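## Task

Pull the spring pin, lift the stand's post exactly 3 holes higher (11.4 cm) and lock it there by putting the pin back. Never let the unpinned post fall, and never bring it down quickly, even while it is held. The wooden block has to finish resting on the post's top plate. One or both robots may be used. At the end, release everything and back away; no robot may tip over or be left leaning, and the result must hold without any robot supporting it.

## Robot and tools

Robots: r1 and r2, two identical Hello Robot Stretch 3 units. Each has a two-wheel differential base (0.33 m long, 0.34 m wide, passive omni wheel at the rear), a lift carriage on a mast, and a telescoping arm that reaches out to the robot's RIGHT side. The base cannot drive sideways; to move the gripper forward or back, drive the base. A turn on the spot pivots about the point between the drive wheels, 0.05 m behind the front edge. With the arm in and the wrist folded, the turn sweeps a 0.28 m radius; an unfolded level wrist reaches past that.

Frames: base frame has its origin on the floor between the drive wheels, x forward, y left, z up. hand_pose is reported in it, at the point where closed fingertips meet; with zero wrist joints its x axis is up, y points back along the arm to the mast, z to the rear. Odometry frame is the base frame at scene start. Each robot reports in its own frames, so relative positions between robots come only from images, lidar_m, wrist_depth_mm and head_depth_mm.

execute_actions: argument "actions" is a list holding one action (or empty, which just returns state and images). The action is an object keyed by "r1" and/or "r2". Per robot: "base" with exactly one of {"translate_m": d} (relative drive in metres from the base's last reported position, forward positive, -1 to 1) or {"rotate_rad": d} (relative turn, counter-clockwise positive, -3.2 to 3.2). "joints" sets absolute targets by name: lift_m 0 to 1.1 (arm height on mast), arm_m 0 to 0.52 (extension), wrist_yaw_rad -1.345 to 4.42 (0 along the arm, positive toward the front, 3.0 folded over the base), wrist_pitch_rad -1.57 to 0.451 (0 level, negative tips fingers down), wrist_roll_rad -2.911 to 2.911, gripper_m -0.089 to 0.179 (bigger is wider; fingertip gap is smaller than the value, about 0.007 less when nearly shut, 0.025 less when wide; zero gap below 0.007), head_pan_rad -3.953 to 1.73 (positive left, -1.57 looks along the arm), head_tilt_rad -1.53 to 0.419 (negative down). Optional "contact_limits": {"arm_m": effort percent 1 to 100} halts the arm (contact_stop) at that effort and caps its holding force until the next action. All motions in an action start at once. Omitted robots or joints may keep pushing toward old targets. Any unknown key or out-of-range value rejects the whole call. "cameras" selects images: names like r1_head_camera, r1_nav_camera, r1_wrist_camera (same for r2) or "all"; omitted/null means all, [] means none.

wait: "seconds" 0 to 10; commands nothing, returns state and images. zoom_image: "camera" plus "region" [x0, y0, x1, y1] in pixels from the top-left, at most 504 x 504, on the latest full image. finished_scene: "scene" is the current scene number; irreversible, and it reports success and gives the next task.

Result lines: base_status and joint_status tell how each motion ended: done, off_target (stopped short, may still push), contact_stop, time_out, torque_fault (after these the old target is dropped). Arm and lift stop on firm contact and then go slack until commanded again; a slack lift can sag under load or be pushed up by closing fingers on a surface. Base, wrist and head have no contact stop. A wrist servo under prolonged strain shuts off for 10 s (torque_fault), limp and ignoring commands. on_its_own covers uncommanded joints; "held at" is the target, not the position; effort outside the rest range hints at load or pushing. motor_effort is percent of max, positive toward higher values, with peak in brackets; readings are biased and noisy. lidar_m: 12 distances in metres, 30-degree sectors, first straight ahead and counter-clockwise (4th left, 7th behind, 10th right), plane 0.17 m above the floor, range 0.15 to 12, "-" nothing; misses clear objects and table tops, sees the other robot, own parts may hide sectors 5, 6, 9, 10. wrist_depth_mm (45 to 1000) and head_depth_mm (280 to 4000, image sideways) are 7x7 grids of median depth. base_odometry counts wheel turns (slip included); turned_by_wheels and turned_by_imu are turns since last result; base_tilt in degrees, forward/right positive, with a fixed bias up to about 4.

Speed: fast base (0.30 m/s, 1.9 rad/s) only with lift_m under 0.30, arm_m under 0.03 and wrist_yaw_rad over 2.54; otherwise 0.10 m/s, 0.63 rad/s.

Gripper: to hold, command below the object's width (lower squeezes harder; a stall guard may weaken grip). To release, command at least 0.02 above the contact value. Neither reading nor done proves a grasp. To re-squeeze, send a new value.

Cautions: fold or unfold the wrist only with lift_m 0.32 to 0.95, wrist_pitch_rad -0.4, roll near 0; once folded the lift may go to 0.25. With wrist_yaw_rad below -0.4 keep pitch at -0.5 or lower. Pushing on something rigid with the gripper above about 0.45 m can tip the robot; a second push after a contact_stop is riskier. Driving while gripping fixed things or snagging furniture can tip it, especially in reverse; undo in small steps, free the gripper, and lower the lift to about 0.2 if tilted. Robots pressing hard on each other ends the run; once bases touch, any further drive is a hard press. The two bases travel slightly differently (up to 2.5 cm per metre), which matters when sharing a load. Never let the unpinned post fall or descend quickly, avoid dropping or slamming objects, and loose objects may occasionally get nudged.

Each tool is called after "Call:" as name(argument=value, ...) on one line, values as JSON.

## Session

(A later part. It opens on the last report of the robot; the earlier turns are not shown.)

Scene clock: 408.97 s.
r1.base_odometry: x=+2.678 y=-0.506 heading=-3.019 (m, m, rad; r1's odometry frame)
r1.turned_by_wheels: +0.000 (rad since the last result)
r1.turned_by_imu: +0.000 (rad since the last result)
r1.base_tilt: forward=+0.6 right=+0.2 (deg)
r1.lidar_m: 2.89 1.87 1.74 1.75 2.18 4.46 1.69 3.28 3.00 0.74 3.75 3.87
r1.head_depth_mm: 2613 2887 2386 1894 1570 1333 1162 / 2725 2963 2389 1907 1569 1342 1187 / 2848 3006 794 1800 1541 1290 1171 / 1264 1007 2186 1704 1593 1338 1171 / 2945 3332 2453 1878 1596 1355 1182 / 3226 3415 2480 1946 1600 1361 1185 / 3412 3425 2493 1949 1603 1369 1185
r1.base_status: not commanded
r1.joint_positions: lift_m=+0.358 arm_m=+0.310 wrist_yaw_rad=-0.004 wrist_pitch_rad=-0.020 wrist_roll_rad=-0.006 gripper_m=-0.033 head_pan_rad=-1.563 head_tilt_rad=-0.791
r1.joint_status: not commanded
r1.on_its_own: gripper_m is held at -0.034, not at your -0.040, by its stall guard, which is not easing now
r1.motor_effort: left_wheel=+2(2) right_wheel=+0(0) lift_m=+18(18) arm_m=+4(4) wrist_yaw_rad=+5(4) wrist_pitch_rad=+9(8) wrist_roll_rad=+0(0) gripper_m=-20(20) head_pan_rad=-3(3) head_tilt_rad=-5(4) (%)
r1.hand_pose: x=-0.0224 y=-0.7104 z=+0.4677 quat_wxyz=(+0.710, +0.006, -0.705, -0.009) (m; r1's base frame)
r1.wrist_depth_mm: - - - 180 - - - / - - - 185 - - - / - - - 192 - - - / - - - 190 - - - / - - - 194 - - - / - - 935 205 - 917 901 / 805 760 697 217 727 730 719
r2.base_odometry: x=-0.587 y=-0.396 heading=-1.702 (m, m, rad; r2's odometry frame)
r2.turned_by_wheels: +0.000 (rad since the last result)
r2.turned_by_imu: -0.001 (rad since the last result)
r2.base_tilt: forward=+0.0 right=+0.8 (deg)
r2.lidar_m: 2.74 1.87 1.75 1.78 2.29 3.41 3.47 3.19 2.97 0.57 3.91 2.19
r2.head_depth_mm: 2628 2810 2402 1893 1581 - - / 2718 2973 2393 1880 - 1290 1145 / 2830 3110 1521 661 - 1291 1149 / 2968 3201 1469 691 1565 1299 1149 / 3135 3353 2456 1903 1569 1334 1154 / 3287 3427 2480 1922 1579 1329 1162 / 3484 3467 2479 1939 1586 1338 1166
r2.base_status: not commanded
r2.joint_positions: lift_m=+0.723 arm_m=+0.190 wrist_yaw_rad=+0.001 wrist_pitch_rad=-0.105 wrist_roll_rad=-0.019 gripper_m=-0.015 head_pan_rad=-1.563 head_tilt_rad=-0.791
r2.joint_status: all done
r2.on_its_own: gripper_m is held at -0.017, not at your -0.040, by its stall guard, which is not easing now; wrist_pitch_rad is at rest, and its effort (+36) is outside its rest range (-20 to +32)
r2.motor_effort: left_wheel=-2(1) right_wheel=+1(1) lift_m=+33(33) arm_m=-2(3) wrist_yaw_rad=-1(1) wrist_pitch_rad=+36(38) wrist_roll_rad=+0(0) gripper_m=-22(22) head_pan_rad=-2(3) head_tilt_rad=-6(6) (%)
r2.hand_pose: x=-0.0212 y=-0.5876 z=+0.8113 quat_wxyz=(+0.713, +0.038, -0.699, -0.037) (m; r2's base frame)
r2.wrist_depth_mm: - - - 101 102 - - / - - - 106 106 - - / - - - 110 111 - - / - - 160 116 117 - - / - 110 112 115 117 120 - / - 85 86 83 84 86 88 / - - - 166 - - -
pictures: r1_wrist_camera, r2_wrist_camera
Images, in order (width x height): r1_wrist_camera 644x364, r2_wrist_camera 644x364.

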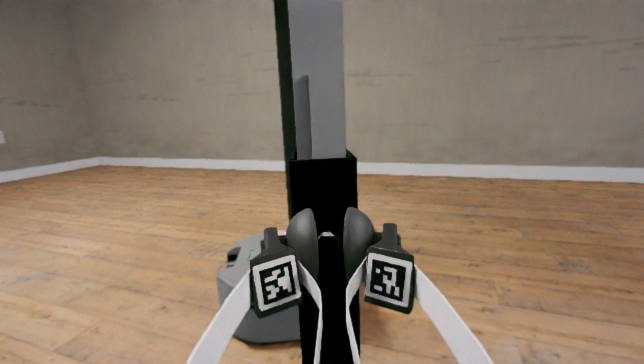

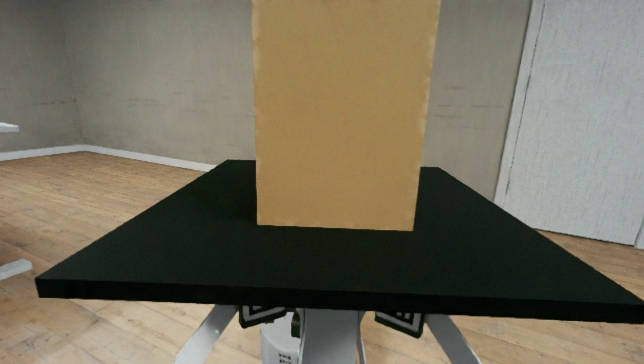

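Call:
execute_actions(actions=[{"r2": {"joints": {"lift_m": 0.731}}}], cameras=["r1_wrist_camera"])

Call:
zoom_image(camera="r1_wrist_camera", region=[260, 50, 380, 170])

Scene clock: 443.83 s.
r1.base_odometry: x=+2.678 y=-0.506 heading=-3.019 (m, m, rad; r1's odometry frame)
r1.turned_by_wheels: +0.000 (rad since the last result)
r1.turned_by_imu: +0.000 (rad since the last result)
r1.base_tilt: forward=+0.7 right=+0.2 (deg)
r1.lidar_m: 2.91 1.87 1.74 1.75 2.18 4.48 1.69 3.28 2.99 0.74 3.77 3.86
r1.head_depth_mm: 2619 2866 2386 1899 1569 1338 1157 / 2722 2957 2411 1903 1574 1340 1189 / 2848 3018 794 1802 1546 1294 1171 / 1255 1032 2174 1687 1585 1337 1175 / 2948 3346 2451 1884 1595 1353 1177 / 3275 3421 2474 1936 1605 1359 1182 / 3442 3416 2513 1954 1609 1362 1185
r1.base_status: not commanded
r1.joint_positions: lift_m=+0.358 arm_m=+0.310 wrist_yaw_rad=-0.004 wrist_pitch_rad=-0.020 wrist_roll_rad=-0.006 gripper_m=-0.033 head_pan_rad=-1.563 head_tilt_rad=-0.791
r1.joint_status: not commanded
r1.on_its_own: gripper_m is held at -0.034, not at your -0.040, by its stall guard, which is not easing now
r1.motor_effort: left_wheel=+2(2) right_wheel=+0(0) lift_m=+18(18) arm_m=+4(4) wrist_yaw_rad=+4(5) wrist_pitch_rad=+8(8) wrist_roll_rad=+0(0) gripper_m=-20(20) head_pan_rad=-3(3) head_tilt_rad=-5(4) (%)
r1.hand_pose: x=-0.0224 y=-0.7104 z=+0.4677 quat_wxyz=(+0.710, +0.006, -0.705, -0.009) (m; r1's base frame)
r1.wrist_depth_mm: - - - 179 - - - / - - - 183 - - - / - - - 193 - - - / - - - 190 - - - / - - - 194 - - - / - - 919 205 - 894 888 / 780 750 715 217 726 720 719
r2.base_odometry: x=-0.587 y=-0.396 heading=-1.702 (m, m, rad; r2's odometry frame)
r2.turned_by_wheels: +0.000 (rad since the last result)
r2.turned_by_imu: -0.001 (rad since the last result)
r2.base_tilt: forward=+0.0 right=+0.8 (deg)
r2.lidar_m: 2.74 1.87 1.75 1.78 2.29 3.38 3.46 3.20 2.97 0.57 3.92 2.19
r2.head_depth_mm: 2572 2862 2401 1871 1587 - - / 2705 2982 2424 1893 - 1292 1153 / 2816 3062 646 663 - 1292 1147 / 2935 3177 1425 689 1566 1306 1156 / 3130 3344 2466 1914 1557 1326 1153 / 3313 3386 2486 1907 1585 1342 1160 / 3439 3482 2480 1943 1574 1335 1164
r2.base_status: not commanded
r2.joint_positions: lift_m=+0.730 arm_m=+0.190 wrist_yaw_rad=+0.001 wrist_pitch_rad=-0.121 wrist_roll_rad=-0.019 gripper_m=-0.015 head_pan_rad=-1.563 head_tilt_rad=-0.791
r2.joint_status: all done
r2.on_its_own: gripper_m is held at -0.017, not at your -0.040, by its stall guard, which is not easing now; wrist_pitch_rad is at rest, and its effort (+43) is outside its rest range (-20 to +32)
r2.motor_effort: left_wheel=-1(2) right_wheel=+1(1) lift_m=+33(34) arm_m=-3(2) wrist_yaw_rad=-2(1) wrist_pitch_rad=+43(43) wrist_roll_rad=+0(0) gripper_m=-22(23) head_pan_rad=-3(3) head_tilt_rad=-6(6) (%)
r2.hand_pose: x=-0.0212 y=-0.5867 z=+0.8141 quat_wxyz=(+0.713, +0.044, -0.699, -0.042) (m; r2's base frame)
r2.wrist_depth_mm: - - - 101 101 - - / - - - 105 105 - - / - - - 110 111 - - / - - 161 115 117 - - / - 112 114 117 119 123 - / - 88 85 86 87 89 91 / - - - 169 - - -
pictures: r1_wrist_camera
Images, in order (width x height): r1_wrist_camera 644x364.

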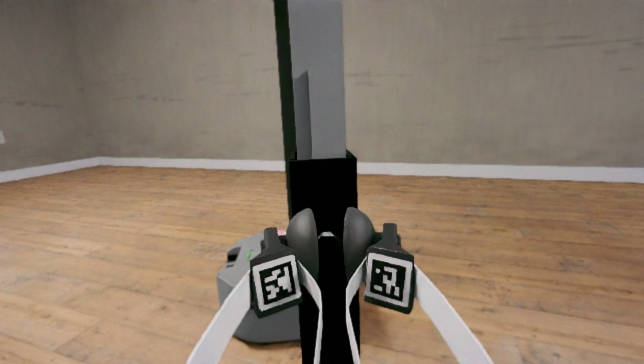

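Region (260, 50, 380, 170) of r1_wrist_camera's 644x364 image, scaled by 4.200.

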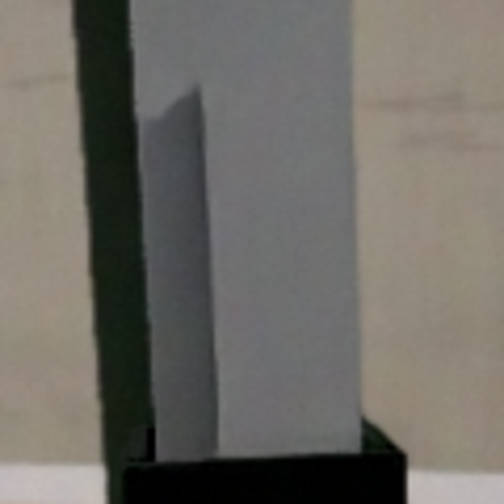

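Call:
execute_actions(actions=[{"r1": {"joints": {"arm_m": 0.292}}}], cameras=["r1_wrist_camera", "r1_head_camera"])

Scene clock: 451.13 s.
r1.base_odometry: x=+2.678 y=-0.506 heading=-3.019 (m, m, rad; r1's odometry frame)
r1.turned_by_wheels: +0.000 (rad since the last result)
r1.turned_by_imu: +0.000 (rad since the last result)
r1.base_tilt: forward=+0.5 right=+0.3 (deg)
r1.lidar_m: 2.90 1.87 1.74 1.76 2.18 4.50 1.69 3.27 2.99 0.74 3.76 3.87
r1.head_depth_mm: 2608 2896 2384 1905 1561 1337 1161 / 2718 3002 2416 1907 1579 1365 1180 / 2858 3003 794 1793 1537 - 1167 / 1254 1031 2189 1698 1586 1339 1174 / 2959 3358 2451 1879 1595 1353 1179 / 3249 3405 2468 1957 1605 1364 1181 / 3424 3463 2496 1955 1611 1365 1186
r1.base_status: not commanded
r1.joint_positions: lift_m=+0.358 arm_m=+0.292 wrist_yaw_rad=-0.004 wrist_pitch_rad=-0.016 wrist_roll_rad=-0.006 gripper_m=-0.033 head_pan_rad=-1.563 head_tilt_rad=-0.791
r1.joint_status: all done
r1.on_its_own: gripper_m is held at -0.034, not at your -0.040, by its stall guard, which is not easing now
r1.motor_effort: left_wheel=+2(2) right_wheel=-1(1) lift_m=+18(18) arm_m=-3(5) wrist_yaw_rad=+5(5) wrist_pitch_rad=+7(9) wrist_roll_rad=+0(0) gripper_m=-16(20) head_pan_rad=-3(3) head_tilt_rad=-5(5) (%)
r1.hand_pose: x=-0.0224 y=-0.6931 z=+0.4687 quat_wxyz=(+0.710, +0.005, -0.705, -0.007) (m; r1's base frame)
r1.wrist_depth_mm: - - - 195 - - - / - - - 202 - - - / - - - 901 - - - / - - - 208 - - - / - - - - - - - / - - 900 - - 918 929 / 798 768 732 234 728 729 720
r2.base_odometry: x=-0.587 y=-0.396 heading=-1.702 (m, m, rad; r2's odometry frame)
r2.turned_by_wheels: +0.000 (rad since the last result)
r2.turned_by_imu: -0.001 (rad since the last result)
r2.base_tilt: forward=+0.0 right=+0.8 (deg)
r2.lidar_m: 2.74 1.86 1.75 1.78 2.29 3.40 3.48 3.19 2.97 0.57 3.92 2.20
r2.head_depth_mm: 2601 2844 2409 1874 1588 - - / 2700 2989 2418 1879 - 1293 1150 / 2870 3114 645 662 - 1282 1148 / 2967 3177 1428 688 1565 1299 1157 / 3119 3421 2464 1916 1568 1329 1154 / 3302 3447 2475 1922 1587 1337 1158 / 3541 3439 2506 1929 1574 1342 1161
r2.base_status: not commanded
r2.joint_positions: lift_m=+0.730 arm_m=+0.190 wrist_yaw_rad=+0.001 wrist_pitch_rad=-0.121 wrist_roll_rad=-0.019 gripper_m=-0.015 head_pan_rad=-1.563 head_tilt_rad=-0.791
r2.joint_status: not commanded
r2.on_its_own: gripper_m is held at -0.017, not at your -0.040, by its stall guard, which is not easing now; wrist_pitch_rad is at rest, and its effort (+42) is outside its rest range (-20 to +32)
r2.motor_effort: left_wheel=-2(1) right_wheel=+1(1) lift_m=+34(34) arm_m=-3(2) wrist_yaw_rad=-1(1) wrist_pitch_rad=+42(42) wrist_roll_rad=+0(0) gripper_m=-22(22) head_pan_rad=-3(3) head_tilt_rad=-6(6) (%)
r2.hand_pose: x=-0.0212 y=-0.5867 z=+0.8141 quat_wxyz=(+0.713, +0.044, -0.699, -0.042) (m; r2's base frame)
r2.wrist_depth_mm: - - - 100 101 - - / - - - 105 105 - - / - - - 110 111 - - / - - 160 116 117 - - / - 112 115 117 119 122 - / - 88 85 86 87 89 91 / - - - 169 - - -
pictures: r1_head_camera (sideways: a quarter turn clockwise sets it upright), r1_wrist_camera
Images, in order (width x height): r1_head_camera 896x504, r1_wrist_camera 644x364.

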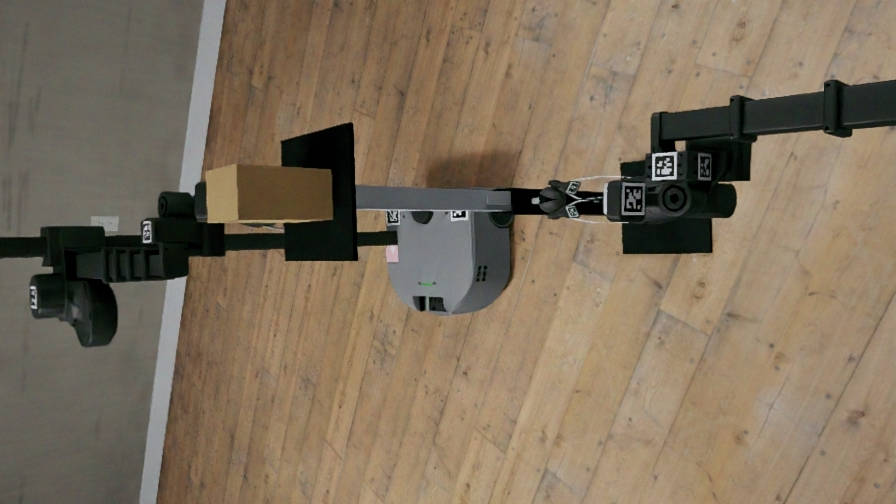

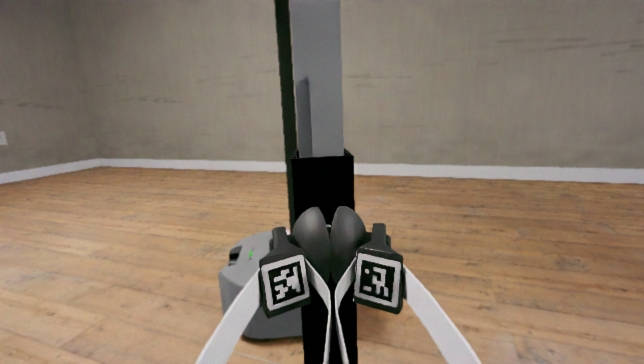

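Call:
execute_actions(actions=[{"r1": {"joints": {"gripper_m": 0.042}}, "r2": {"joints": {"lift_m": 0.712}}}], cameras=["r1_wrist_camera"])

Call:
execute_actions(actions=[{"r1": {"joints": {"arm_m": 0.325}, "contact_limits": {"arm_m": 10}}}], cameras=["r1_wrist_camera", "r1_head_camera"])

Scene clock: 491.60 s.
r1.base_odometry: x=+2.678 y=-0.506 heading=-3.019 (m, m, rad; r1's odometry frame)
r1.turned_by_wheels: +0.000 (rad since the last result)
r1.turned_by_imu: +0.000 (rad since the last result)
r1.base_tilt: forward=+0.6 right=+0.2 (deg)
r1.lidar_m: 2.89 1.87 1.74 1.75 2.19 4.48 1.69 3.24 2.97 0.74 3.76 3.88
r1.head_depth_mm: 2618 2890 2393 1895 1566 1335 1161 / 2731 2981 2409 1908 1569 1371 1176 / 2867 2971 795 1803 1507 - 1171 / 1262 1008 2192 1698 1586 1345 1175 / 2958 3347 2451 1882 1592 1359 1177 / 3277 3398 2457 1941 1608 1365 1180 / 3397 3437 2493 1953 1606 1369 1188
r1.base_status: not commanded
r1.joint_positions: lift_m=+0.358 arm_m=+0.292 wrist_yaw_rad=-0.003 wrist_pitch_rad=-0.019 wrist_roll_rad=-0.006 gripper_m=+0.042 head_pan_rad=-1.563 head_tilt_rad=-0.791
r1.joint_status: all done
r1.motor_effort: left_wheel=+2(2) right_wheel=-1(1) lift_m=+18(18) arm_m=-3(3) wrist_yaw_rad=+3(4) wrist_pitch_rad=+8(8) wrist_roll_rad=+0(0) gripper_m=+0(80) head_pan_rad=-3(3) head_tilt_rad=-5(5) (%)
r1.hand_pose: x=-0.0222 y=-0.6930 z=+0.4680 quat_wxyz=(+0.710, +0.006, -0.705, -0.008) (m; r1's base frame)
r1.wrist_depth_mm: - - - 195 - - - / - - - 202 - - - / - - - 893 - - - / - - - 208 - - - / - - - 211 - - - / - - - 224 - 905 896 / 787 789 722 236 757 711 709
r2.base_odometry: x=-0.587 y=-0.396 heading=-1.702 (m, m, rad; r2's odometry frame)
r2.turned_by_wheels: +0.000 (rad since the last result)
r2.turned_by_imu: -0.001 (rad since the last result)
r2.base_tilt: forward=+0.0 right=+0.8 (deg)
r2.lidar_m: 2.73 1.87 1.75 1.78 2.29 3.41 3.47 3.18 2.96 0.57 3.91 2.19
r2.head_depth_mm: 2591 2897 2372 1873 1588 - - / 2672 2996 2415 1830 - 1289 1143 / 2823 3122 1523 665 - 1292 1147 / 2962 3170 1471 692 1545 1298 1151 / 3097 3458 2460 1909 1569 1329 1157 / 3305 3401 2467 1925 1575 1337 1156 / 3516 3465 2477 1938 1582 1343 1168
r2.base_status: not commanded
r2.joint_positions: lift_m=+0.712 arm_m=+0.190 wrist_yaw_rad=+0.001 wrist_pitch_rad=-0.065 wrist_roll_rad=-0.019 gripper_m=-0.015 head_pan_rad=-1.563 head_tilt_rad=-0.791
r2.joint_status: all done
r2.on_its_own: gripper_m is held at -0.017, not at your -0.040, by its stall guard, which is not easing now
r2.motor_effort: left_wheel=-1(2) right_wheel=+1(1) lift_m=+18(34) arm_m=-3(2) wrist_yaw_rad=-1(2) wrist_pitch_rad=+23(42) wrist_roll_rad=+0(0) gripper_m=-22(22) head_pan_rad=-3(3) head_tilt_rad=-6(6) (%)
r2.hand_pose: x=-0.0212 y=-0.5894 z=+0.8101 quat_wxyz=(+0.714, +0.024, -0.700, -0.023) (m; r2's base frame)
r2.wrist_depth_mm: - - - 104 104 - - / - - - 108 108 - - / - - - 112 113 - - / - - 181 117 118 - - / - 105 107 110 113 116 - / - 85 83 82 83 85 82 / - - - 163 - - -
pictures: r1_wrist_camera
Images, in order (width x height): r1_wrist_camera 644x364.

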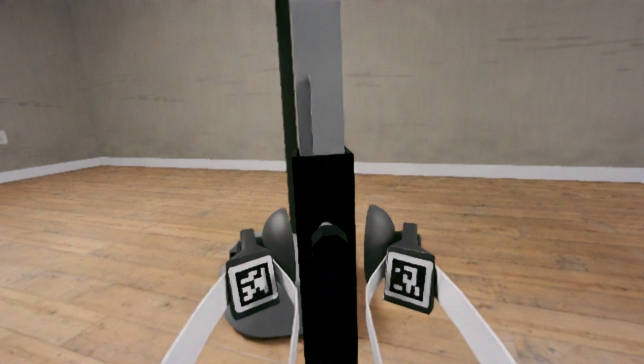

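Scene clock: 492.87 s.
r1.base_odometry: x=+2.678 y=-0.506 heading=-3.019 (m, m, rad; r1's odometry frame)
r1.turned_by_wheels: +0.000 (rad since the last result)
r1.turned_by_imu: +0.000 (rad since the last result)
r1.base_tilt: forward=+0.7 right=+0.2 (deg)
r1.lidar_m: 2.90 1.87 1.73 1.75 2.19 4.48 1.69 3.28 2.99 0.74 3.78 3.88
r1.head_depth_mm: 2610 2907 2395 1901 1568 1340 1163 / 2733 2975 2387 1905 1579 1341 1189 / 2829 3013 795 1800 1542 1290 1173 / 1267 1006 2185 1688 1597 1346 1174 / 2942 3359 2458 1879 1599 1358 1179 / 3258 3395 2473 1947 1605 1363 1184 / 3407 3450 2483 1951 1608 1367 1188
r1.base_status: not commanded
r1.joint_positions: lift_m=+0.358 arm_m=+0.325 wrist_yaw_rad=-0.003 wrist_pitch_rad=-0.019 wrist_roll_rad=-0.006 gripper_m=+0.042 head_pan_rad=-1.563 head_tilt_rad=-0.791
r1.joint_status: all done
r1.motor_effort: left_wheel=+1(2) right_wheel=-2(1) lift_m=+18(18) arm_m=+4(5) wrist_yaw_rad=+3(3) wrist_pitch_rad=+8(8) wrist_roll_rad=+0(0) gripper_m=+0(0) head_pan_rad=-3(3) head_tilt_rad=-4(5) (%)
r1.contact_limits: arm_m 10 (drawing in: default 26, maximum 43; extending or still: default 36, maximum 59)
r1.hand_pose: x=-0.0221 y=-0.7254 z=+0.4679 quat_wxyz=(+0.710, +0.006, -0.705, -0.008) (m; r1's base frame)
r1.wrist_depth_mm: - - - 164 - - - / - - - 170 - - - / - - - 174 - - - / - - - 174 - - - / - - - 178 - - - / - - - 185 - 939 886 / 780 777 693 196 719 724 710
r2.base_odometry: x=-0.587 y=-0.396 heading=-1.702 (m, m, rad; r2's odometry frame)
r2.turned_by_wheels: +0.000 (rad since the last result)
r2.turned_by_imu: +0.000 (rad since the last result)
r2.base_tilt: forward=+0.0 right=+0.8 (deg)
r2.lidar_m: 2.74 1.87 1.75 1.78 2.28 3.38 3.45 3.20 2.97 0.57 3.91 2.19
r2.head_depth_mm: 2593 2814 2376 1899 1591 - - / 2734 2978 2424 1840 - 1290 1147 / 2854 3125 1533 665 - 1278 1148 / 2942 3165 1475 691 1540 1292 1155 / 3118 3375 2448 1913 1564 1333 1152 / 3293 3435 2457 1922 1577 1337 1160 / 3441 3457 2483 1944 1579 1338 1164
r2.base_status: not commanded
r2.joint_positions: lift_m=+0.712 arm_m=+0.190 wrist_yaw_rad=+0.001 wrist_pitch_rad=-0.065 wrist_roll_rad=-0.019 gripper_m=-0.015 head_pan_rad=-1.563 head_tilt_rad=-0.791
r2.joint_status: not commanded
r2.on_its_own: gripper_m is held at -0.017, not at your -0.040, by its stall guard, which is not easing now
r2.motor_effort: left_wheel=-2(2) right_wheel=+1(1) lift_m=+19(18) arm_m=-2(3) wrist_yaw_rad=-2(1) wrist_pitch_rad=+23(23) wrist_roll_rad=+0(0) gripper_m=-21(21) head_pan_rad=-3(2) head_tilt_rad=-6(6) (%)
r2.hand_pose: x=-0.0212 y=-0.5894 z=+0.8101 quat_wxyz=(+0.714, +0.024, -0.700, -0.023) (m; r2's base frame)
r2.wrist_depth_mm: - - - 104 105 - - / - - - 108 108 - - / - - - 112 113 - - / - - 180 117 118 - - / - 105 107 110 113 116 - / - 84 82 83 83 85 82 / - - - 163 - - -
pictures: r1_head_camera (sideways: a quarter turn clockwise sets it upright), r1_wrist_camera
Images, in order (width x height): r1_head_camera 896x504, r1_wrist_camera 644x364.

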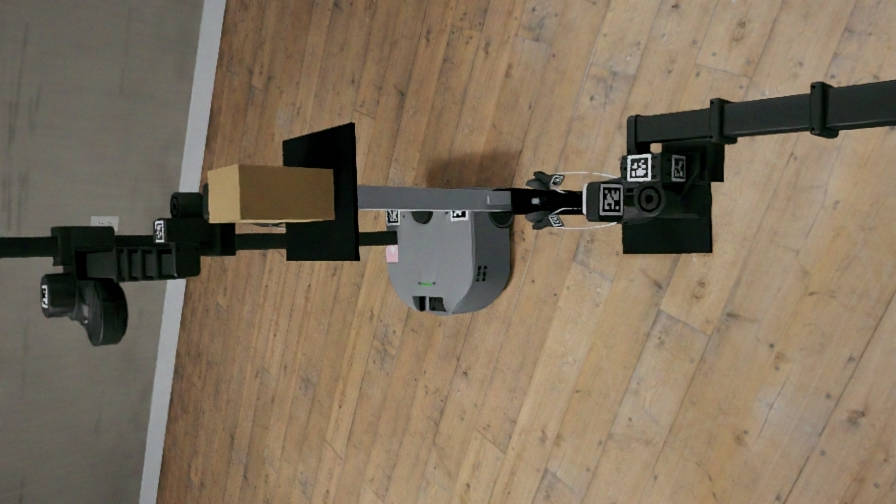

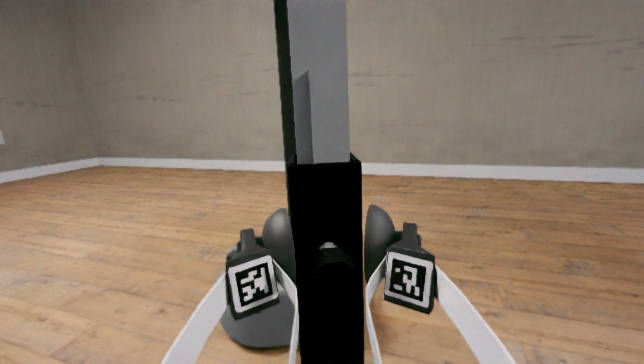

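Call:
zoom_image(camera="r1_head_camera", region=[470, 150, 650, 250])

Region (470, 150, 650, 250) of r1_head_camera's 896x504 image, scaled by 2.800, with more detail than that image has.

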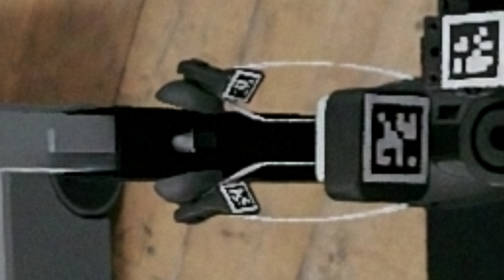

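Call:
execute_actions(actions=[{"r1": {"joints": {"gripper_m": -0.03}}}], cameras=["r1_wrist_camera", "r1_head_camera"])

Call:
zoom_image(camera="r1_head_camera", region=[470, 150, 650, 250])

Scene clock: 509.90 s.
r1.base_odometry: x=+2.678 y=-0.506 heading=-3.019 (m, m, rad; r1's odometry frame)
r1.turned_by_wheels: +0.000 (rad since the last result)
r1.turned_by_imu: +0.000 (rad since the last result)
r1.base_tilt: forward=+0.6 right=+0.2 (deg)
r1.lidar_m: 2.89 1.87 1.74 1.76 2.18 4.47 1.69 3.26 2.99 0.74 3.73 3.88
r1.head_depth_mm: 2632 2888 2401 1894 1573 1336 1159 / 2722 2978 2408 1907 1577 1345 1186 / 2862 2975 794 1801 1560 1291 1169 / 1263 1010 2187 1707 1591 1344 1175 / 2949 3354 2441 1876 1606 1358 1181 / 3257 3388 2457 1950 1607 1361 1184 / 3409 3450 2509 1955 1621 1366 1187
r1.base_status: not commanded
r1.joint_positions: lift_m=+0.358 arm_m=+0.325 wrist_yaw_rad=+0.002 wrist_pitch_rad=-0.020 wrist_roll_rad=-0.010 gripper_m=-0.029 head_pan_rad=-1.563 head_tilt_rad=-0.791
r1.joint_status: all done
r1.motor_effort: left_wheel=+2(1) right_wheel=+1(1) lift_m=+18(18) arm_m=+5(6) wrist_yaw_rad=-3(3) wrist_pitch_rad=+8(9) wrist_roll_rad=+3(3) gripper_m=-21(95) head_pan_rad=-3(3) head_tilt_rad=-5(5) (%)
r1.hand_pose: x=-0.0209 y=-0.7253 z=+0.4677 quat_wxyz=(+0.711, +0.008, -0.703, -0.007) (m; r1's base frame)
r1.wrist_depth_mm: - - - 165 - - - / - - - 169 - - - / - - - 177 - - - / - - - 174 - - - / - - - 177 - - - / - - 929 149 - 916 904 / 799 761 672 198 730 727 704
r2.base_odometry: x=-0.587 y=-0.396 heading=-1.702 (m, m, rad; r2's odometry frame)
r2.turned_by_wheels: +0.000 (rad since the last result)
r2.turned_by_imu: -0.001 (rad since the last result)
r2.base_tilt: forward=+0.0 right=+0.8 (deg)
r2.lidar_m: 2.75 1.87 1.75 1.78 2.29 3.40 3.46 3.19 2.97 0.57 3.92 2.20
r2.head_depth_mm: 2575 2828 2393 1883 1594 - - / 2733 2988 2426 1832 - 1288 1139 / 2824 3143 1541 667 - 1286 1152 / 2937 3192 1477 694 1565 1303 1151 / 3106 3409 2437 1900 1577 1338 1156 / 3315 3422 2447 1925 1568 1335 1151 / 3544 3477 2493 1938 1574 1344 1168
r2.base_status: not commanded
r2.joint_positions: lift_m=+0.712 arm_m=+0.190 wrist_yaw_rad=+0.001 wrist_pitch_rad=-0.065 wrist_roll_rad=-0.019 gripper_m=-0.015 head_pan_rad=-1.563 head_tilt_rad=-0.791
r2.joint_status: not commanded
r2.on_its_own: gripper_m is held at -0.017, not at your -0.040, by its stall guard, which is not easing now
r2.motor_effort: left_wheel=-2(2) right_wheel=+1(1) lift_m=+18(19) arm_m=-4(3) wrist_yaw_rad=-2(2) wrist_pitch_rad=+23(23) wrist_roll_rad=+0(0) gripper_m=-21(21) head_pan_rad=-3(2) head_tilt_rad=-6(6) (%)
r2.hand_pose: x=-0.0212 y=-0.5894 z=+0.8101 quat_wxyz=(+0.714, +0.024, -0.700, -0.023) (m; r2's base frame)
r2.wrist_depth_mm: - - - 104 105 - - / - - - 108 108 - - / - - - 112 113 - - / - - 181 116 117 - - / - 105 107 110 113 116 - / - 84 83 82 83 85 82 / - - - 162 - - -
pictures: r1_head_camera (sideways: a quarter turn clockwise sets it upright), r1_wrist_camera
Images, in order (width x height): r1_head_camera 896x504, r1_wrist_camera 644x364.

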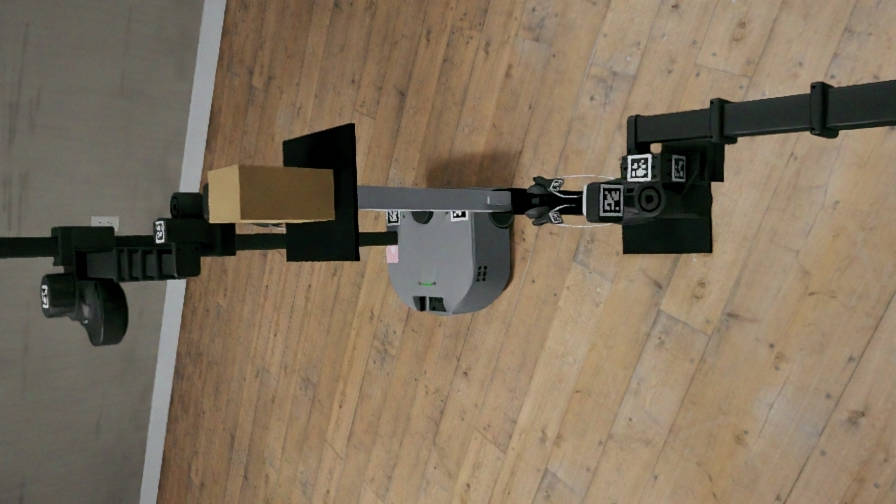

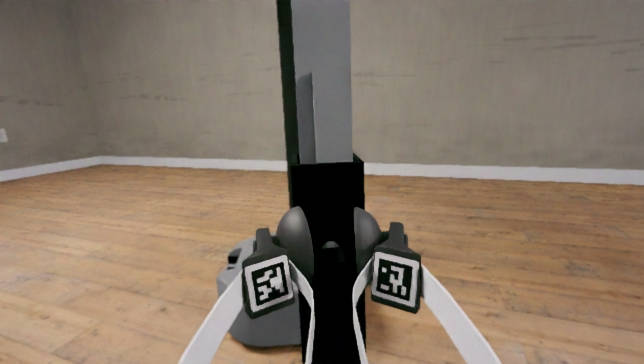

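Region (470, 150, 650, 250) of r1_head_camera's 896x504 image, scaled by 2.800, with more detail than that image has.

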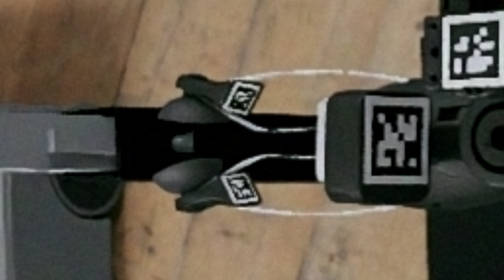

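Call:
execute_actions(actions=[{"r1": {"joints": {"arm_m": 0.319}}, "r2": {"joints": {"lift_m": 0.730}}}], cameras=["r1_wrist_camera", "r1_head_camera"])

Call:
zoom_image(camera="r1_head_camera", region=[470, 150, 650, 250])

Scene clock: 521.53 s.
r1.base_odometry: x=+2.678 y=-0.506 heading=-3.019 (m, m, rad; r1's odometry frame)
r1.turned_by_wheels: +0.000 (rad since the last result)
r1.turned_by_imu: +0.000 (rad since the last result)
r1.base_tilt: forward=+0.6 right=+0.3 (deg)
r1.lidar_m: 2.90 1.87 1.73 1.75 2.19 4.48 1.69 3.26 2.99 0.74 3.75 3.89
r1.head_depth_mm: 2629 2895 2390 1891 1562 1339 1160 / 2727 2959 2398 1908 1570 1343 1185 / 2843 3049 818 1799 1537 1292 1172 / 1256 1029 2188 1691 1593 1339 1177 / 2981 3369 2445 1876 1598 1352 1180 / 3230 3400 2477 1937 1600 1361 1181 / 3385 3452 2494 1949 1606 1365 1187
r1.base_status: not commanded
r1.joint_positions: lift_m=+0.358 arm_m=+0.320 wrist_yaw_rad=-0.003 wrist_pitch_rad=-0.014 wrist_roll_rad=-0.010 gripper_m=-0.026 head_pan_rad=-1.563 head_tilt_rad=-0.791
r1.joint_status: all done
r1.motor_effort: left_wheel=+0(2) right_wheel=+1(2) lift_m=+18(18) arm_m=-6(7) wrist_yaw_rad=+4(5) wrist_pitch_rad=+6(9) wrist_roll_rad=+3(3) gripper_m=-18(20) head_pan_rad=-3(3) head_tilt_rad=-6(5) (%)
r1.hand_pose: x=-0.0223 y=-0.7204 z=+0.4692 quat_wxyz=(+0.711, +0.004, -0.703, -0.006) (m; r1's base frame)
r1.wrist_depth_mm: - - - 170 - - - / - - - 176 - - - / - - - 184 - - - / - - - 181 - - - / - - - 183 - - - / - - 925 153 - 910 934 / 789 777 705 203 732 719 715
r2.base_odometry: x=-0.587 y=-0.396 heading=-1.702 (m, m, rad; r2's odometry frame)
r2.turned_by_wheels: +0.000 (rad since the last result)
r2.turned_by_imu: -0.001 (rad since the last result)
r2.base_tilt: forward=+0.0 right=+0.8 (deg)
r2.lidar_m: 2.74 1.87 1.75 1.78 2.29 3.40 3.46 3.19 2.97 0.57 3.91 2.19
r2.head_depth_mm: 2576 2884 2393 1884 1588 - - / 2721 2973 2414 1885 - 1282 1147 / 2840 3127 647 663 - 1287 1148 / 2949 3172 1426 689 1564 1295 1154 / 3133 3416 2437 1910 1580 1331 1153 / 3297 3476 2438 1927 1583 1337 1160 / 3500 3439 2479 1923 1577 1337 1168
r2.base_status: not commanded
r2.joint_positions: lift_m=+0.729 arm_m=+0.190 wrist_yaw_rad=+0.001 wrist_pitch_rad=-0.118 wrist_roll_rad=-0.019 gripper_m=-0.015 head_pan_rad=-1.563 head_tilt_rad=-0.791
r2.joint_status: all done
r2.on_its_own: gripper_m is held at -0.017, not at your -0.040, by its stall guard, which is not easing now; wrist_pitch_rad is at rest, and its effort (+41) is outside its rest range (-20 to +32)
r2.motor_effort: left_wheel=-2(2) right_wheel=+1(1) lift_m=+33(33) arm_m=-3(3) wrist_yaw_rad=-1(2) wrist_pitch_rad=+41(42) wrist_roll_rad=+0(0) gripper_m=-21(22) head_pan_rad=-3(3) head_tilt_rad=-6(6) (%)
r2.hand_pose: x=-0.0212 y=-0.5869 z=+0.8140 quat_wxyz=(+0.713, +0.043, -0.699, -0.041) (m; r2's base frame)
r2.wrist_depth_mm: - - - 101 101 - - / - - - 105 105 - - / - - - 110 111 - - / - - 161 116 117 - - / - 112 114 116 118 122 - / - 88 84 85 87 88 90 / - - - 168 - - -
pictures: r1_head_camera (sideways: a quarter turn clockwise sets it upright), r1_wrist_camera
Images, in order (width x height): r1_head_camera 896x504, r1_wrist_camera 644x364.

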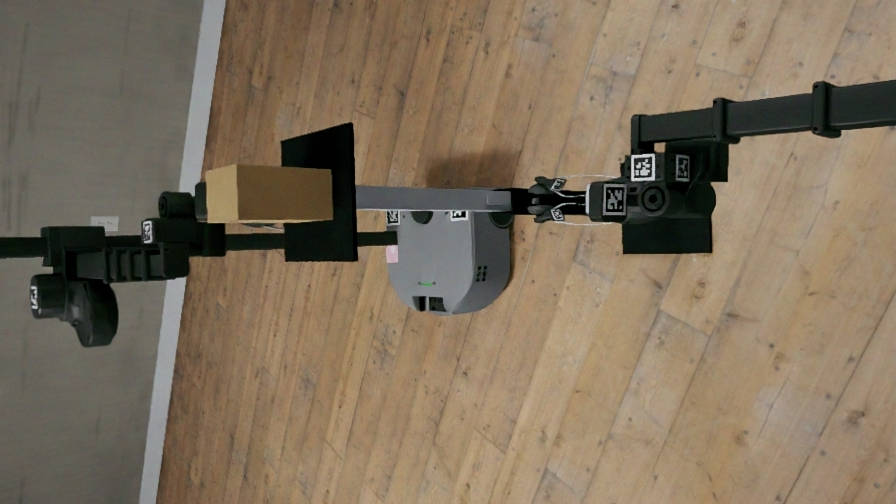

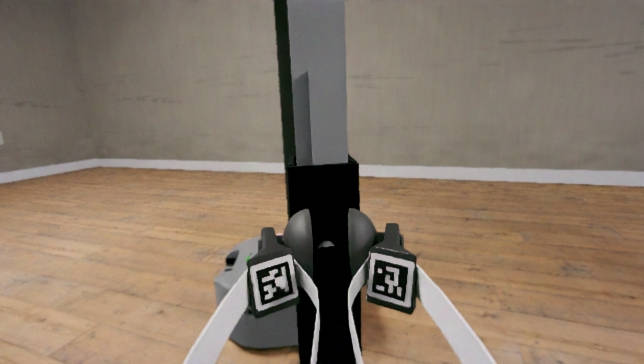

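Region (470, 150, 650, 250) of r1_head_camera's 896x504 image, scaled by 2.800, with more detail than that image has.

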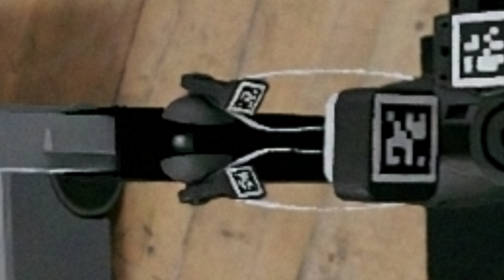

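Call:
execute_actions(actions=[{"r1": {"joints": {"arm_m": 0.309, "gripper_m": -0.034}}}], cameras=["r1_wrist_camera", "r1_head_camera"])

Call:
zoom_image(camera="r1_head_camera", region=[470, 150, 650, 250])

Scene clock: 533.40 s.
r1.base_odometry: x=+2.678 y=-0.506 heading=-3.019 (m, m, rad; r1's odometry frame)
r1.turned_by_wheels: +0.000 (rad since the last result)
r1.turned_by_imu: +0.000 (rad since the last result)
r1.base_tilt: forward=+0.6 right=+0.2 (deg)
r1.lidar_m: 2.90 1.87 1.74 1.76 2.18 4.48 1.69 3.29 3.00 0.74 3.75 3.88
r1.head_depth_mm: 2626 2884 2400 1894 1574 1335 1163 / 2726 2969 2410 1914 1579 1341 1185 / 2842 3012 819 1799 1547 1294 1170 / 1253 1031 2190 1691 1589 1342 1178 / 2978 3367 2477 1876 1594 1358 1175 / 3236 3421 2485 1955 1603 1368 1182 / 3441 3469 2489 1965 1607 1369 1182
r1.base_status: not commanded
r1.joint_positions: lift_m=+0.358 arm_m=+0.309 wrist_yaw_rad=-0.003 wrist_pitch_rad=-0.008 wrist_roll_rad=-0.010 gripper_m=-0.033 head_pan_rad=-1.563 head_tilt_rad=-0.791
r1.joint_status: all done
r1.motor_effort: left_wheel=+0(1) right_wheel=+0(1) lift_m=+18(19) arm_m=-4(7) wrist_yaw_rad=+4(4) wrist_pitch_rad=+3(6) wrist_roll_rad=+3(3) gripper_m=-19(58) head_pan_rad=-3(4) head_tilt_rad=-5(5) (%)
r1.hand_pose: x=-0.0223 y=-0.7104 z=+0.4707 quat_wxyz=(+0.711, +0.002, -0.703, -0.004) (m; r1's base frame)
r1.wrist_depth_mm: - - - 180 - - - / - - - 184 - - - / - - - 876 - - - / - - - 191 - - - / - - - 192 - - - / - - 977 205 - 944 922 / 797 785 705 216 746 725 720
r2.base_odometry: x=-0.587 y=-0.396 heading=-1.702 (m, m, rad; r2's odometry frame)
r2.turned_by_wheels: +0.000 (rad since the last result)
r2.turned_by_imu: -0.001 (rad since the last result)
r2.base_tilt: forward=+0.0 right=+0.8 (deg)
r2.lidar_m: 2.73 1.87 1.75 1.78 2.29 3.40 3.47 3.19 2.97 0.57 3.91 2.19
r2.head_depth_mm: 2616 2856 2392 1880 1577 - - / 2735 3014 2381 1886 - 1285 1149 / 2847 3090 644 660 - 1286 1146 / 2943 3196 1423 688 1565 1298 1158 / 3154 3342 2463 1898 1577 1327 1161 / 3339 3471 2499 1924 1567 1336 1162 / 3497 3431 2483 1945 1576 1345 1162
r2.base_status: not commanded
r2.joint_positions: lift_m=+0.729 arm_m=+0.190 wrist_yaw_rad=+0.001 wrist_pitch_rad=-0.118 wrist_roll_rad=-0.019 gripper_m=-0.015 head_pan_rad=-1.563 head_tilt_rad=-0.791
r2.joint_status: not commanded
r2.on_its_own: gripper_m is held at -0.017, not at your -0.040, by its stall guard, which is not easing now; wrist_pitch_rad is at rest, and its effort (+41) is outside its rest range (-20 to +32)
r2.motor_effort: left_wheel=-2(2) right_wheel=+1(2) lift_m=+33(33) arm_m=-3(3) wrist_yaw_rad=-2(1) wrist_pitch_rad=+41(41) wrist_roll_rad=+0(0) gripper_m=-21(22) head_pan_rad=-3(2) head_tilt_rad=-6(6) (%)
r2.hand_pose: x=-0.0212 y=-0.5869 z=+0.8140 quat_wxyz=(+0.713, +0.043, -0.699, -0.041) (m; r2's base frame)
r2.wrist_depth_mm: - - - 101 101 - - / - - - 105 105 - - / - - - 110 111 - - / - - 162 115 117 - - / - 113 114 117 118 122 - / - 88 85 85 87 89 90 / - - - 168 - - -
pictures: r1_head_camera (sideways: a quarter turn clockwise sets it upright), r1_wrist_camera
Images, in order (width x height): r1_head_camera 896x504, r1_wrist_camera 644x364.

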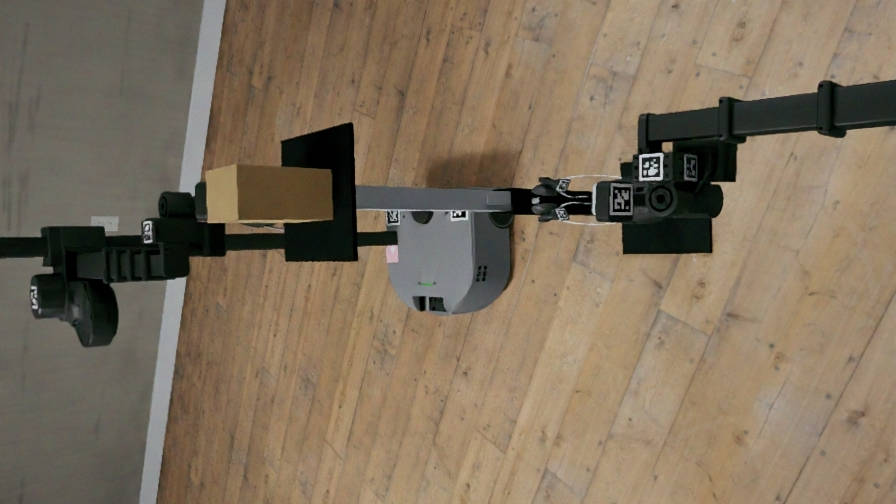

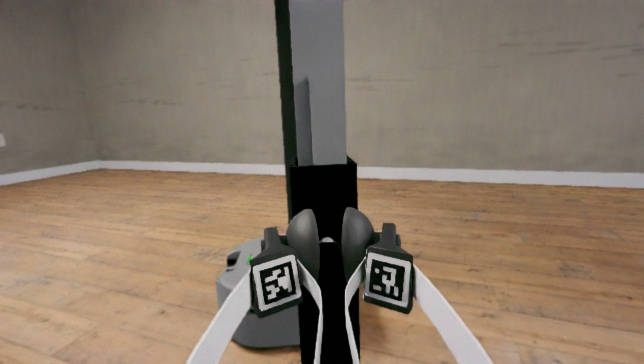

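Region (470, 150, 650, 250) of r1_head_camera's 896x504 image, scaled by 2.800, with more detail than that image has.

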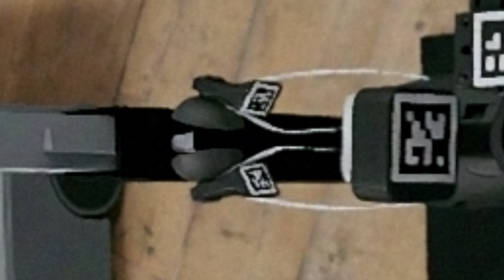

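Call:
execute_actions(actions=[{"r1": {"joints": {"gripper_m": 0.042, "lift_m": 0.353}}, "r2": {"joints": {"lift_m": 0.734}}}], cameras=["r1_wrist_camera"])

Scene clock: 580.03 s.
r1.base_odometry: x=+2.678 y=-0.506 heading=-3.019 (m, m, rad; r1's odometry frame)
r1.turned_by_wheels: +0.000 (rad since the last result)
r1.turned_by_imu: +0.000 (rad since the last result)
r1.base_tilt: forward=+0.6 right=+0.2 (deg)
r1.lidar_m: 2.90 1.87 1.74 1.75 2.19 4.48 1.69 3.27 2.99 0.74 3.77 3.88
r1.head_depth_mm: 2623 2885 2397 1892 1567 1340 1159 / 2718 3002 2425 1905 1572 1339 1189 / 2844 3027 795 1797 1505 1285 1168 / 1253 1035 2184 1700 1594 1340 1171 / 2988 3308 2474 1872 1596 1361 1178 / 3248 3418 2485 1950 1599 1359 1181 / 3385 3471 2518 1952 1608 1365 1188
r1.base_status: not commanded
r1.joint_positions: lift_m=+0.353 arm_m=+0.309 wrist_yaw_rad=-0.003 wrist_pitch_rad=-0.019 wrist_roll_rad=-0.010 gripper_m=+0.042 head_pan_rad=-1.563 head_tilt_rad=-0.791
r1.joint_status: all done
r1.motor_effort: left_wheel=+2(1) right_wheel=-1(1) lift_m=+18(16) arm_m=-3(4) wrist_yaw_rad=+4(4) wrist_pitch_rad=+9(8) wrist_roll_rad=+3(3) gripper_m=+0(79) head_pan_rad=-3(3) head_tilt_rad=-5(4) (%)
r1.hand_pose: x=-0.0222 y=-0.7100 z=+0.4630 quat_wxyz=(+0.711, +0.006, -0.703, -0.008) (m; r1's base frame)
r1.wrist_depth_mm: - - - 181 - - - / - - - 185 - - - / - - - 876 - - - / - - - 189 - - - / - - - 194 - - - / - - - 204 - 934 873 / 780 764 721 216 708 726 718
r2.base_odometry: x=-0.587 y=-0.396 heading=-1.702 (m, m, rad; r2's odometry frame)
r2.turned_by_wheels: +0.000 (rad since the last result)
r2.turned_by_imu: -0.001 (rad since the last result)
r2.base_tilt: forward=+0.0 right=+0.8 (deg)
r2.lidar_m: 2.74 1.87 1.75 1.77 2.29 3.41 3.45 3.18 2.96 0.57 3.88 2.18
r2.head_depth_mm: 2607 2847 2391 1874 1582 - - / 2720 3000 2441 1886 - 1291 1149 / 2820 3114 647 666 - 1285 1153 / 3011 3195 1443 690 1545 1293 1148 / 3149 3438 2436 1919 1569 1338 1161 / 3346 3430 2428 1911 1578 1340 1149 / 3459 3502 2500 1953 1582 1339 1167
r2.base_status: not commanded
r2.joint_positions: lift_m=+0.733 arm_m=+0.190 wrist_yaw_rad=+0.001 wrist_pitch_rad=-0.131 wrist_roll_rad=-0.019 gripper_m=-0.015 head_pan_rad=-1.563 head_tilt_rad=-0.791
r2.joint_status: all done
r2.on_its_own: gripper_m is held at -0.017, not at your -0.040, by its stall guard, which is not easing now; wrist_pitch_rad is at rest, and its effort (+46) is outside its rest range (-20 to +32)
r2.motor_effort: left_wheel=-2(2) right_wheel=+2(1) lift_m=+34(36) arm_m=-2(3) wrist_yaw_rad=-2(2) wrist_pitch_rad=+46(46) wrist_roll_rad=+0(0) gripper_m=-21(21) head_pan_rad=-3(3) head_tilt_rad=-6(5) (%)
r2.hand_pose: x=-0.0212 y=-0.5862 z=+0.8147 quat_wxyz=(+0.712, +0.047, -0.699, -0.046) (m; r2's base frame)
r2.wrist_depth_mm: - - - 100 101 - - / - - - 105 106 - - / - - - 110 111 - - / - - 162 116 117 - - / - 115 117 119 119 124 - / - 86 87 88 89 91 97 / - - - 171 - - -
pictures: r1_wrist_camera
Images, in order (width x height): r1_wrist_camera 644x364.

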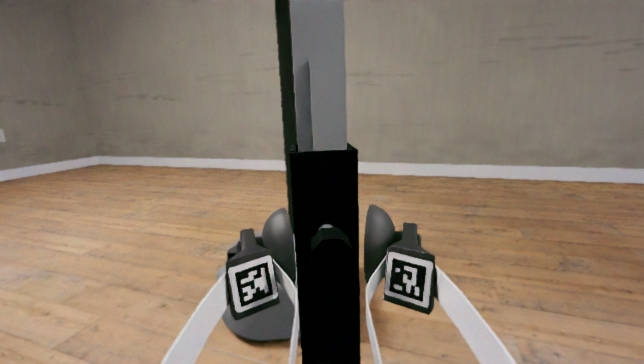

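Call:
execute_actions(actions=[{"r1": {"joints": {"arm_m": 0.322}, "contact_limits": {"arm_m": 10}}, "r2": {"joints": {"lift_m": 0.727}}}], cameras=["r1_wrist_camera"])

Call:
zoom_image(camera="r1_wrist_camera", region=[260, 40, 380, 160])

Scene clock: 595.40 s.
r1.base_odometry: x=+2.678 y=-0.506 heading=-3.019 (m, m, rad; r1's odometry frame)
r1.turned_by_wheels: +0.000 (rad since the last result)
r1.turned_by_imu: +0.000 (rad since the last result)
r1.base_tilt: forward=+0.6 right=+0.2 (deg)
r1.lidar_m: 2.90 1.87 1.74 1.76 2.18 4.48 1.69 3.27 2.99 0.74 3.75 3.87
r1.head_depth_mm: 2618 2917 2385 1902 1566 1336 1163 / 2734 2994 2391 1910 1574 1342 1191 / 2860 2975 794 1802 1540 1290 1173 / 1254 1030 2191 1698 1584 1336 1175 / 2947 3359 2460 1874 1601 1359 1177 / 3267 3398 2469 1952 1600 1360 1181 / 3409 3456 2503 1954 1614 1367 1184
r1.base_status: not commanded
r1.joint_positions: lift_m=+0.353 arm_m=+0.322 wrist_yaw_rad=-0.003 wrist_pitch_rad=-0.019 wrist_roll_rad=-0.010 gripper_m=+0.042 head_pan_rad=-1.563 head_tilt_rad=-0.791
r1.joint_status: all done
r1.motor_effort: left_wheel=+1(1) right_wheel=-1(1) lift_m=+18(18) arm_m=+4(3) wrist_yaw_rad=+3(4) wrist_pitch_rad=+8(8) wrist_roll_rad=+3(3) gripper_m=+0(0) head_pan_rad=-3(3) head_tilt_rad=-5(5) (%)
r1.contact_limits: arm_m 10 (drawing in: default 26, maximum 43; extending or still: default 36, maximum 59)
r1.hand_pose: x=-0.0222 y=-0.7224 z=+0.4630 quat_wxyz=(+0.711, +0.006, -0.703, -0.008) (m; r1's base frame)
r1.wrist_depth_mm: - - - 168 - - - / - - - 173 - - - / - - - 179 - - - / - - - 177 - - - / - - - 181 - - - / - - - 191 - 904 922 / 765 774 704 200 737 727 703
r2.base_odometry: x=-0.587 y=-0.396 heading=-1.702 (m, m, rad; r2's odometry frame)
r2.turned_by_wheels: +0.000 (rad since the last result)
r2.turned_by_imu: -0.001 (rad since the last result)
r2.base_tilt: forward=+0.0 right=+0.8 (deg)
r2.lidar_m: 2.73 1.87 1.75 1.77 2.29 3.41 3.47 3.18 2.97 0.57 3.90 2.20
r2.head_depth_mm: 2596 2881 2416 1881 1578 - - / 2691 2956 2380 1889 - 1294 1148 / 2848 3061 1539 663 - 1288 1147 / 2949 3214 1475 691 1566 1306 1158 / 3113 3363 2436 1906 1566 1321 1162 / 3304 3362 2463 1906 1579 1334 1165 / 3451 3468 2490 1915 1581 1338 1163
r2.base_status: not commanded
r2.joint_positions: lift_m=+0.727 arm_m=+0.190 wrist_yaw_rad=+0.001 wrist_pitch_rad=-0.115 wrist_roll_rad=-0.019 gripper_m=-0.015 head_pan_rad=-1.563 head_tilt_rad=-0.791
r2.joint_status: all done
r2.on_its_own: gripper_m is held at -0.017, not at your -0.040, by its stall guard, which is not easing now; wrist_pitch_rad is at rest, and its effort (+40) is outside its rest range (-20 to +32)
r2.motor_effort: left_wheel=-2(2) right_wheel=+1(1) lift_m=+22(33) arm_m=-3(3) wrist_yaw_rad=-1(1) wrist_pitch_rad=+40(46) wrist_roll_rad=+0(0) gripper_m=-22(22) head_pan_rad=-3(3) head_tilt_rad=-6(6) (%)
r2.hand_pose: x=-0.0212 y=-0.5871 z=+0.8122 quat_wxyz=(+0.713, +0.042, -0.699, -0.040) (m; r2's base frame)
r2.wrist_depth_mm: - - - 101 101 - - / - - - 106 106 - - / - - - 111 112 - - / - - 163 116 117 - - / - 113 115 117 119 122 - / - 88 85 86 87 88 90 / - - - 169 - - -
pictures: r1_wrist_camera
Images, in order (width x height): r1_wrist_camera 644x364.

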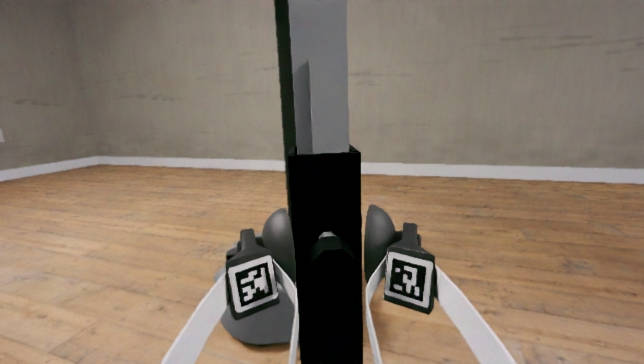

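Region (260, 40, 380, 160) of r1_wrist_camera's 644x364 image, scaled by 4.200.

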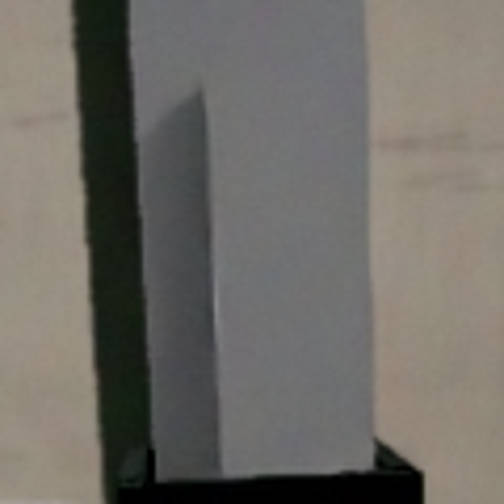

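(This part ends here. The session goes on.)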